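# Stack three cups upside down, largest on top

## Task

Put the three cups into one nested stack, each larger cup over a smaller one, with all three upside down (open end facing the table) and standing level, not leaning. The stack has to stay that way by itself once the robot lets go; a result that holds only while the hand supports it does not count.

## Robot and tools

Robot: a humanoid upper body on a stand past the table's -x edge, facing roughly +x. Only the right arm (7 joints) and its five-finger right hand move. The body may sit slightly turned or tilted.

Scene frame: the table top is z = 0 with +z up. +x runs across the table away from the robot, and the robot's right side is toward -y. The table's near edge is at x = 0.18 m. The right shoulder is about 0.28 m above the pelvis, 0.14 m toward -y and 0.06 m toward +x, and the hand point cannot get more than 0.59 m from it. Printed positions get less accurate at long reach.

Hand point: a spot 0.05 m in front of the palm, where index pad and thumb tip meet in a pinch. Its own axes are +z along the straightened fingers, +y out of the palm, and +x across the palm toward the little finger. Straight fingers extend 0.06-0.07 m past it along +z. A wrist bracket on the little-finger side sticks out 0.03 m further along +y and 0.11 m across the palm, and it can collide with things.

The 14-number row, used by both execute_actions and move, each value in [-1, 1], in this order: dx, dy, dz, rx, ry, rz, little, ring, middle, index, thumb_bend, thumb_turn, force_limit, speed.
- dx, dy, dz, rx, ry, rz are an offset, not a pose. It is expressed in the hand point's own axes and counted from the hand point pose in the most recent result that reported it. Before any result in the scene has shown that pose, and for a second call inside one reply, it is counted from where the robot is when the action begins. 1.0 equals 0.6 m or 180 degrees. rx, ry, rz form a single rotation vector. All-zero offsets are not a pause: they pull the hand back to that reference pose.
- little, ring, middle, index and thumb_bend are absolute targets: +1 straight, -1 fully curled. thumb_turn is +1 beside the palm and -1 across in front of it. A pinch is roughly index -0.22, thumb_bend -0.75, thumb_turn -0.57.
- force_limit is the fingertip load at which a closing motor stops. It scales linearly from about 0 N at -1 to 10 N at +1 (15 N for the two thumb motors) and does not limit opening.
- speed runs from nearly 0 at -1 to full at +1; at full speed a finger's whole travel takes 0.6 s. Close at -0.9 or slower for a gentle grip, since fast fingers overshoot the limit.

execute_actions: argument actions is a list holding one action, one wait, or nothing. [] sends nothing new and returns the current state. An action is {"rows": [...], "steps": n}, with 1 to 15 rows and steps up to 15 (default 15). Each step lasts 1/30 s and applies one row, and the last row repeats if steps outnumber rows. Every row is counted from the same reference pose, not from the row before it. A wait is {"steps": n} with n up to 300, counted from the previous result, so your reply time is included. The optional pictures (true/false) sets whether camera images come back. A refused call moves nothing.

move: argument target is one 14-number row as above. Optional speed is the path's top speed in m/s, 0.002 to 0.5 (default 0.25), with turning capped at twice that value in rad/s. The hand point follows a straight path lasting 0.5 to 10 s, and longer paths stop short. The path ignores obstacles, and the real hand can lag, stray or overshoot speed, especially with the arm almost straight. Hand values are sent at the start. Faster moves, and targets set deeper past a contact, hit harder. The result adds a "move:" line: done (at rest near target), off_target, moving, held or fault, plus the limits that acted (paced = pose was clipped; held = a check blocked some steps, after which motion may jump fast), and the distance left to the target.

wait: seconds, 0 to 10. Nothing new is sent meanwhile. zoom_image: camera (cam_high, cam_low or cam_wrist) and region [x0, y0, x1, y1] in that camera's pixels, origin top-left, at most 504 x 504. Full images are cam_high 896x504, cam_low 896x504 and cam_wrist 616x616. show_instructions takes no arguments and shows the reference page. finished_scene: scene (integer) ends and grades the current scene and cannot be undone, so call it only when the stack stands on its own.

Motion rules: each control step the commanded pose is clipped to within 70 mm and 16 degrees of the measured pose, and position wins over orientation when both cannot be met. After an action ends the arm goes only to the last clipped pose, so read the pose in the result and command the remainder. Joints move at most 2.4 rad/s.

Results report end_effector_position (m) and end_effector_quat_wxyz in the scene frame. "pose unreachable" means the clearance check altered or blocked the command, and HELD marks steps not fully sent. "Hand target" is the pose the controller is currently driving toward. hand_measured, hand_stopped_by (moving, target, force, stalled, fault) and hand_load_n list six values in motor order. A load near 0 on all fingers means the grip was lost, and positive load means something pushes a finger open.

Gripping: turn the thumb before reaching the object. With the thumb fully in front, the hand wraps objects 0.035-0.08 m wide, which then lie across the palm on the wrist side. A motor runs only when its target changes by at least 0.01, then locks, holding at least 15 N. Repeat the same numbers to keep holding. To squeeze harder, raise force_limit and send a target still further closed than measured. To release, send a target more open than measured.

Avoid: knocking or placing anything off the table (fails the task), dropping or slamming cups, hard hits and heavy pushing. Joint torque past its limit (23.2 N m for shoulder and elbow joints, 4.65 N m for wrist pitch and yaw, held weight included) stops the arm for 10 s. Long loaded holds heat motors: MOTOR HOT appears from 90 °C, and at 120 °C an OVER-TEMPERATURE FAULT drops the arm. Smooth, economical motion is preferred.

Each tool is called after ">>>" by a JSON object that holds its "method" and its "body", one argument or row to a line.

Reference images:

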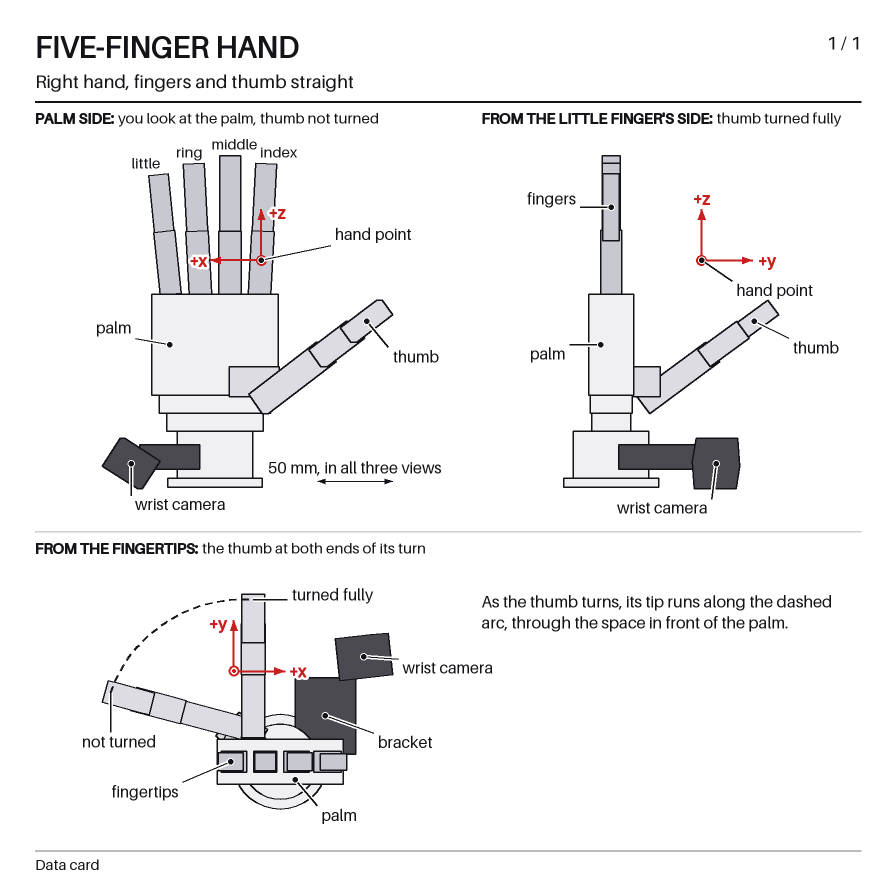

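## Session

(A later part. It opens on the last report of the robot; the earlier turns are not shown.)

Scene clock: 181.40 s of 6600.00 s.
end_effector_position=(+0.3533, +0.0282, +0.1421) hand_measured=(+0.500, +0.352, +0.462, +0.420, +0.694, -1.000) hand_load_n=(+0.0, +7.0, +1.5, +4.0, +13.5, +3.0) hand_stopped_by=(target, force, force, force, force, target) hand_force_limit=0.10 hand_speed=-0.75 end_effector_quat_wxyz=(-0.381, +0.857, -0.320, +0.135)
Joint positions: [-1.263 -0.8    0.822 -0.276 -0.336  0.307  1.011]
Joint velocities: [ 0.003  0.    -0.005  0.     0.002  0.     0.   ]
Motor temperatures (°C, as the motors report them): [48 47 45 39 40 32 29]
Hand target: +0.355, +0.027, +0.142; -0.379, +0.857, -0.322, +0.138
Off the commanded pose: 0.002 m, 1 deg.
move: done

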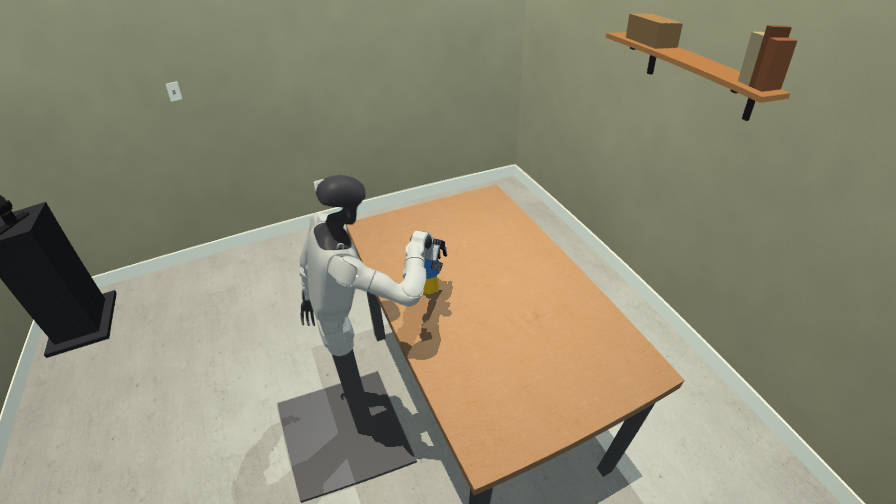

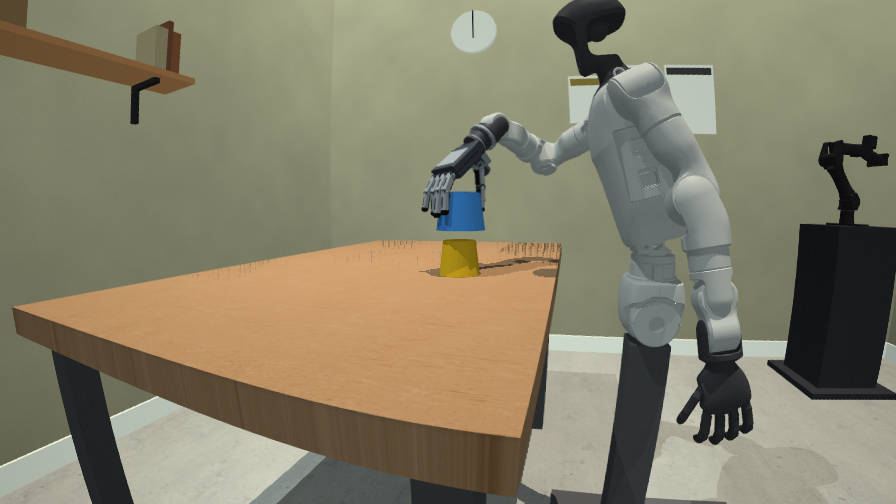

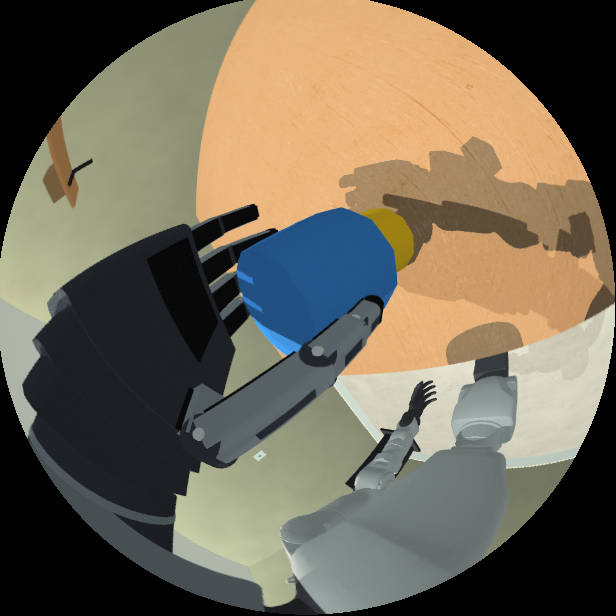

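Looks aligned; shift +2 mm x and descend 45 mm.

>>> {"method": "move", "body": {
  "target": [0.003,0.055,0.051,0,0,0,0.5,-0.5,-0.5,-0.5,-0.5,-1,0.1,-0.75],
  "speed": 0.04
}}

>>> {"method": "zoom_image", "body": {
  "camera": "cam_low",
  "region": [400, 150, 580, 290]
}}

>>> {"method": "zoom_image", "body": {
  "camera": "cam_high",
  "region": [395, 240, 465, 305]
}}

Scene clock: 186.37 s of 6600.00 s.
end_effector_position=(+0.3557, +0.0282, +0.0978) hand_measured=(+0.500, +0.352, +0.462, +0.420, +0.694, -1.000) hand_load_n=(+0.0, +7.0, +1.5, +4.0, +13.5, +3.0) hand_stopped_by=(target, force, force, force, force, target) hand_force_limit=0.10 hand_speed=-0.75 end_effector_quat_wxyz=(-0.382, +0.856, -0.323, +0.134)
Joint positions: [-1.171 -0.777  0.916 -0.204 -0.397  0.256  0.858]
Joint velocities: [-0.002 -0.003  0.005  0.002  0.     0.    -0.004]
Motor temperatures (°C, as the motors report them): [49 47 45 39 40 32 29]
Hand target: +0.356, +0.028, +0.097; -0.381, +0.856, -0.321, +0.135
Off the commanded pose: 0.001 m, 0 deg.
After step 90, 0.53 s passed at rest.
move: done

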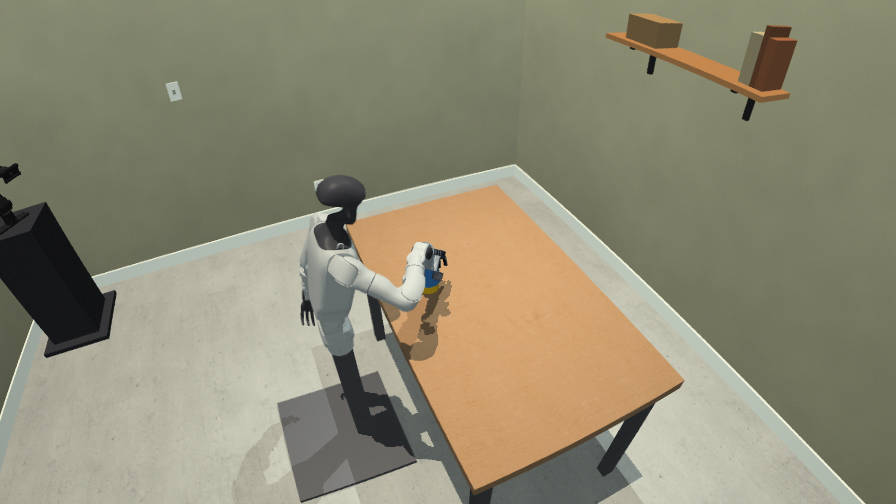

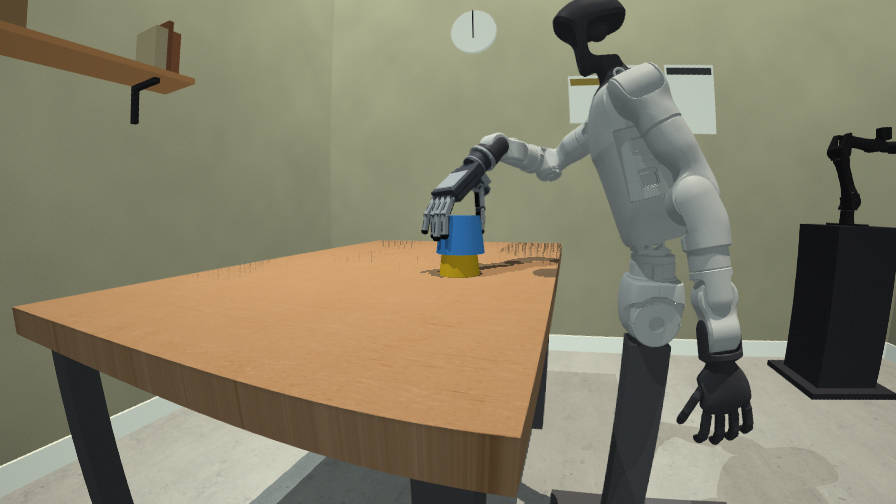

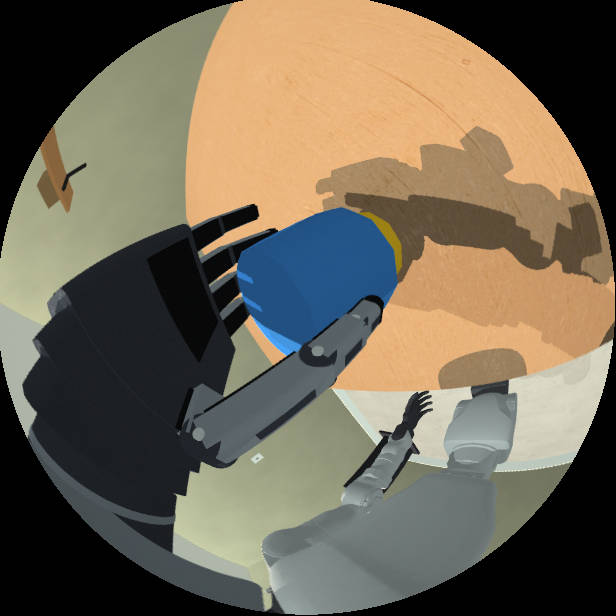

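Region (400, 150, 580, 290) of cam_low's 896x504 image, scaled by 2.800, with more detail than that image has.

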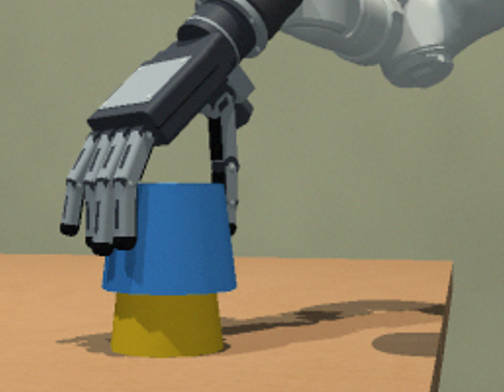

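Region (395, 240, 465, 305) of cam_high's 896x504 image, scaled by 7.200, with more detail than that image has; it fills the top 468 rows of this view, and the rest is white.

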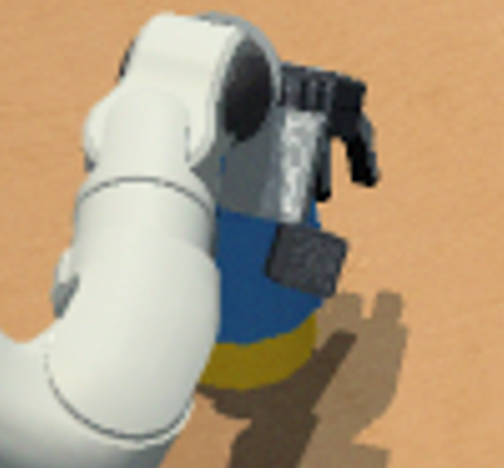

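>>> {"method": "move", "body": {
  "target": [0.002,0.052,0.047,0,0,0,0.5,-0.5,-0.5,-0.5,-0.5,-1,0.1,-0.75],
  "speed": 0.03
}}

>>> {"method": "zoom_image", "body": {
  "camera": "cam_low",
  "region": [400, 150, 580, 290]
}}

Scene clock: 191.40 s of 6600.00 s.
end_effector_position=(+0.3577, +0.0279, +0.0567) hand_measured=(+0.500, +0.352, +0.462, +0.420, +0.694, -1.000) hand_load_n=(+0.0, +7.0, +1.5, +4.0, +13.5, +3.0) hand_stopped_by=(target, force, force, force, force, target) hand_force_limit=0.10 hand_speed=-0.75 end_effector_quat_wxyz=(-0.382, +0.854, -0.326, +0.133)
Joint positions: [-1.11  -0.74   1.008 -0.093 -0.443  0.203  0.707]
Joint velocities: [ 0.005  0.     0.018 -0.006  0.003  0.    -0.006]
Motor temperatures (°C, as the motors report them): [50 46 45 39 40 32 29]
Hand target: +0.358, +0.028, +0.056; -0.382, +0.855, -0.324, +0.134
Off the commanded pose: 0.002 m, 0 deg.
After step 90, 0.37 s passed at rest.
move: done

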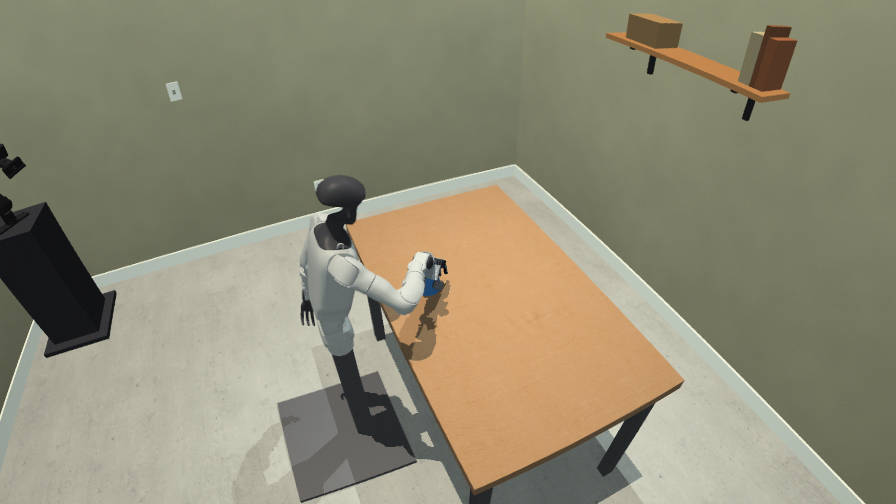

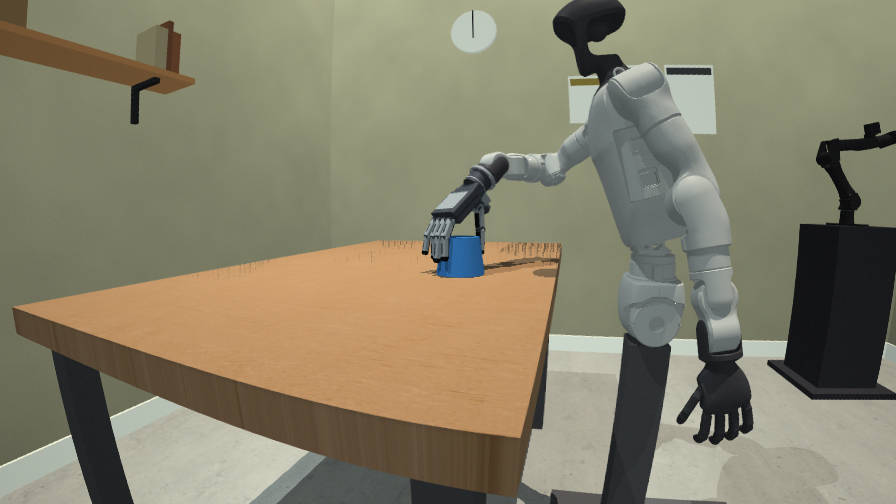

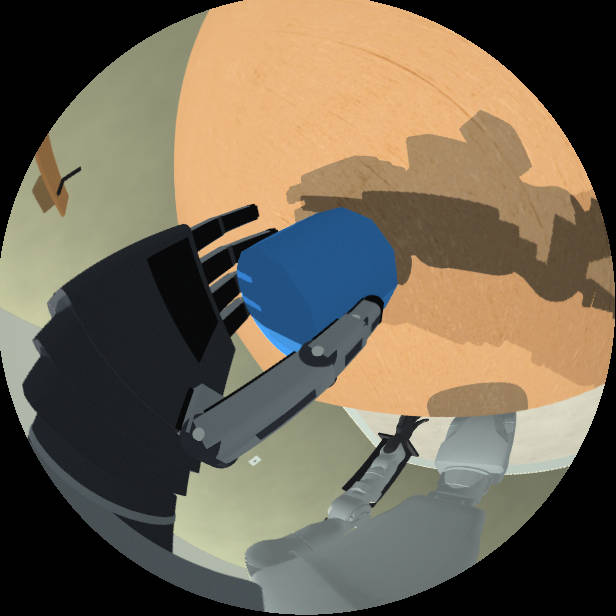

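Region (400, 150, 580, 290) of cam_low's 896x504 image, scaled by 2.800, with more detail than that image has.

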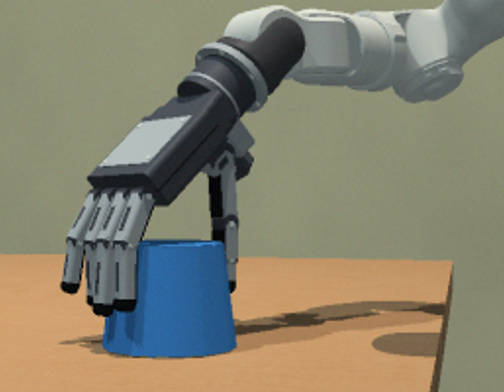

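>>> {"method": "move", "body": {
  "target": [0,0.002,0.002,0,0,0,1,1,1,1,1,-1,0.1,-0.4],
  "speed": 0.02
}}

>>> {"method": "move", "body": {
  "target": [0,-0.085,-0.075,0,0,0,1,1,1,1,1,-1,0.1,-0.4],
  "speed": 0.12
}}

>>> {"method": "zoom_image", "body": {
  "camera": "cam_low",
  "region": [400, 150, 580, 290]
}}

Scene clock: 196.43 s of 6600.00 s.
end_effector_position=(+0.3584, +0.0278, +0.0562) hand_measured=(+1.000, +1.000, +1.000, +1.000, +1.000, -1.000) hand_load_n=(+0.0, +0.0, +0.0, +0.0, +0.0, +0.0) hand_stopped_by=(target, target, target, target, target, target) hand_force_limit=0.10 hand_speed=-0.40 end_effector_quat_wxyz=(-0.382, +0.854, -0.326, +0.134)
Joint positions: [-1.11  -0.739  1.011 -0.089 -0.443  0.203  0.702]
Joint velocities: [-0.015  0.008 -0.014  0.    -0.002  0.     0.   ]
Motor temperatures (°C, as the motors report them): [51 46 45 39 40 32 29]
Hand target: +0.358, +0.028, +0.055; -0.382, +0.854, -0.326, +0.133
Off the commanded pose: 0.001 m, 0 deg.
After step 90, 1.10 s passed at rest.
move: done

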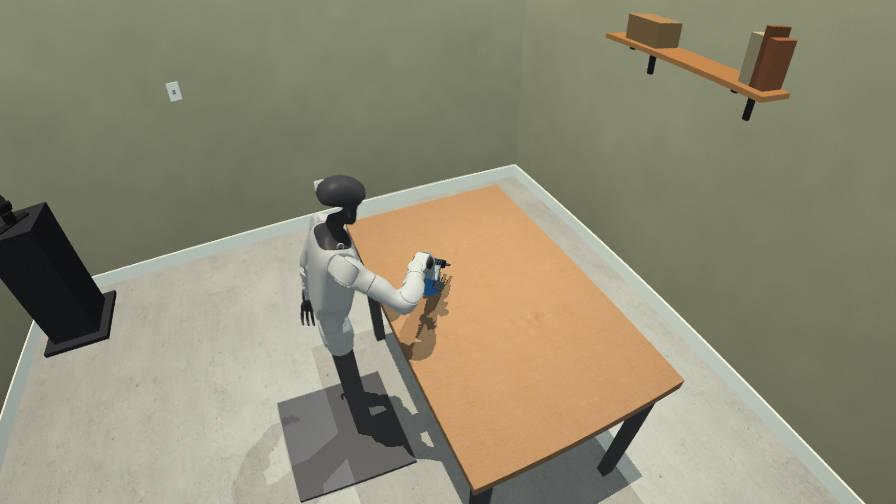

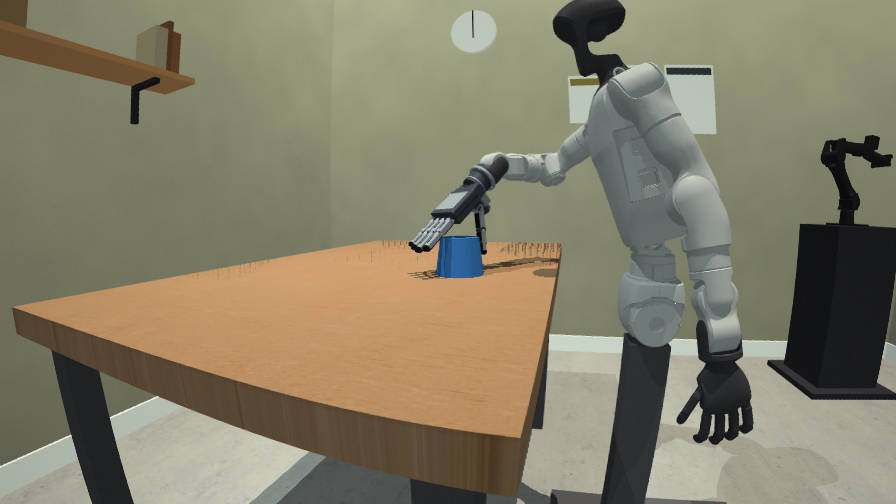

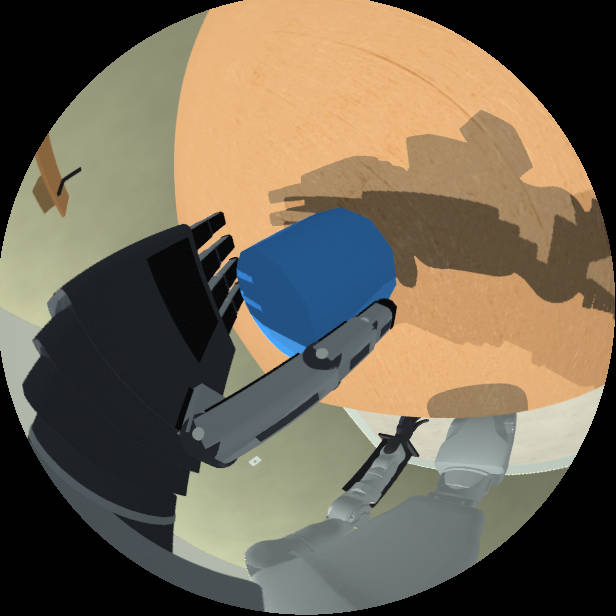

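Scene clock: 197.33 s of 6600.00 s.
end_effector_position=(+0.3586, +0.0273, +0.1246) hand_measured=(+1.000, +1.000, +1.000, +1.000, +1.000, -1.000) hand_load_n=(+0.0, +0.0, +0.0, +0.0, +0.0, +0.0) hand_stopped_by=(target, target, target, target, target, target) hand_force_limit=0.10 hand_speed=-0.40 end_effector_quat_wxyz=(-0.383, +0.855, -0.323, +0.137)
Joint positions: [-1.245 -0.807  0.884 -0.233 -0.336  0.28   0.92 ]
Joint velocities: [ 0.     0.    -0.008 -0.014 -0.002  0.     0.007]
Motor temperatures (°C, as the motors report them): [51 46 45 39 40 32 29]
Hand target: +0.357, +0.027, +0.124; -0.382, +0.855, -0.325, +0.134
Off the commanded pose: 0.002 m, 1 deg.
move: done

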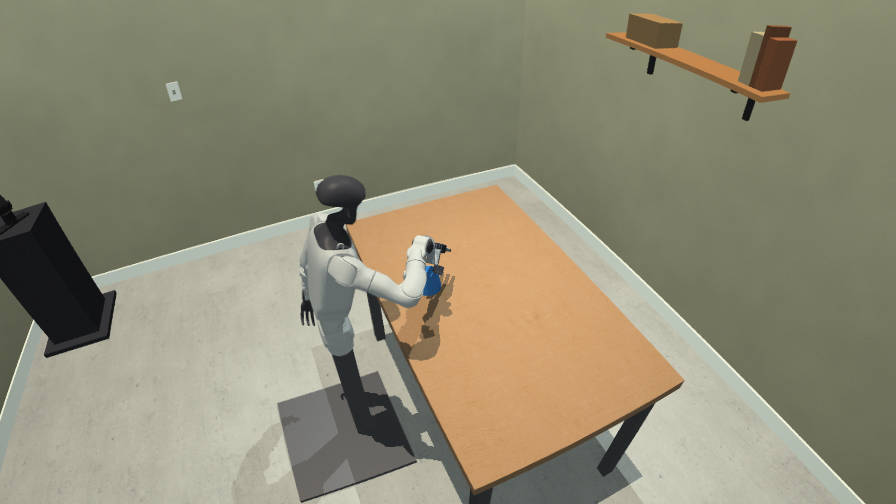

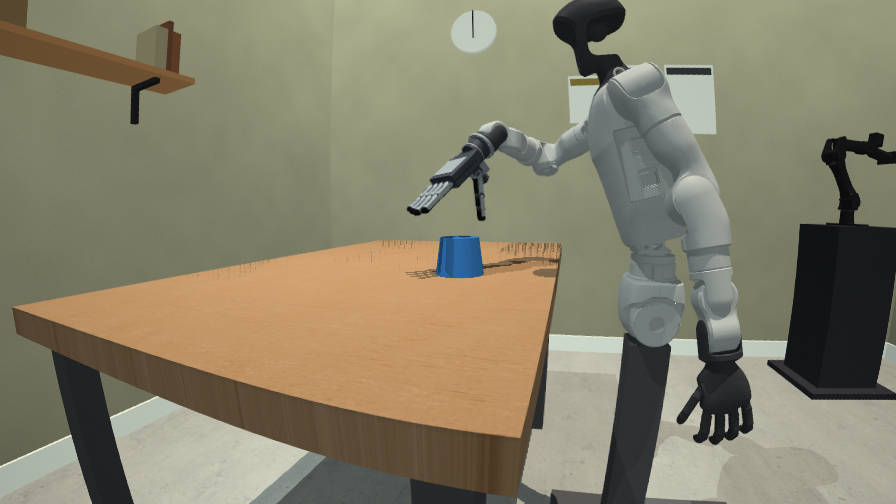

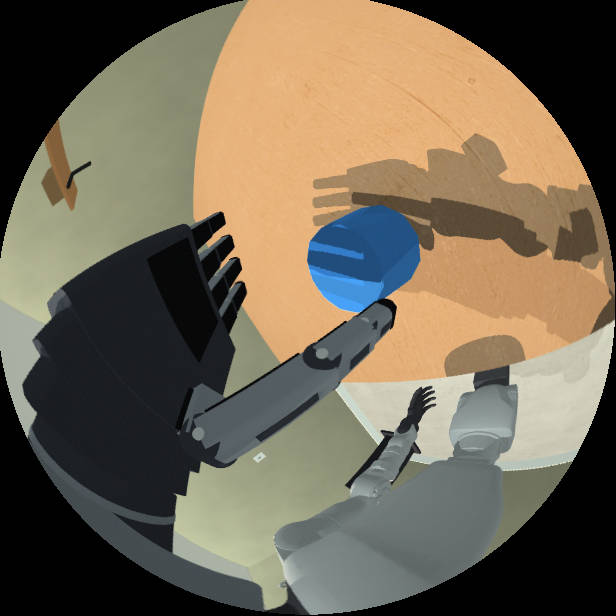

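Region (400, 150, 580, 290) of cam_low's 896x504 image, scaled by 2.800, with more detail than that image has.

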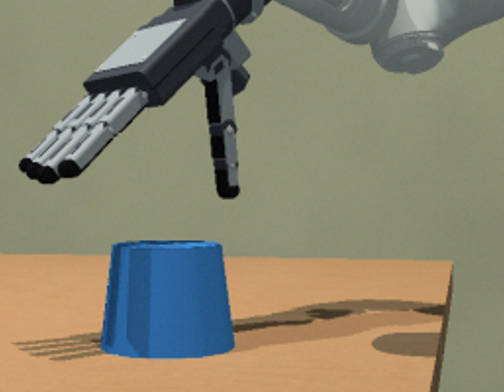

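>>> {"method": "finished_scene", "body": {
  "scene": 1
}}

The scene is finished: the task was done.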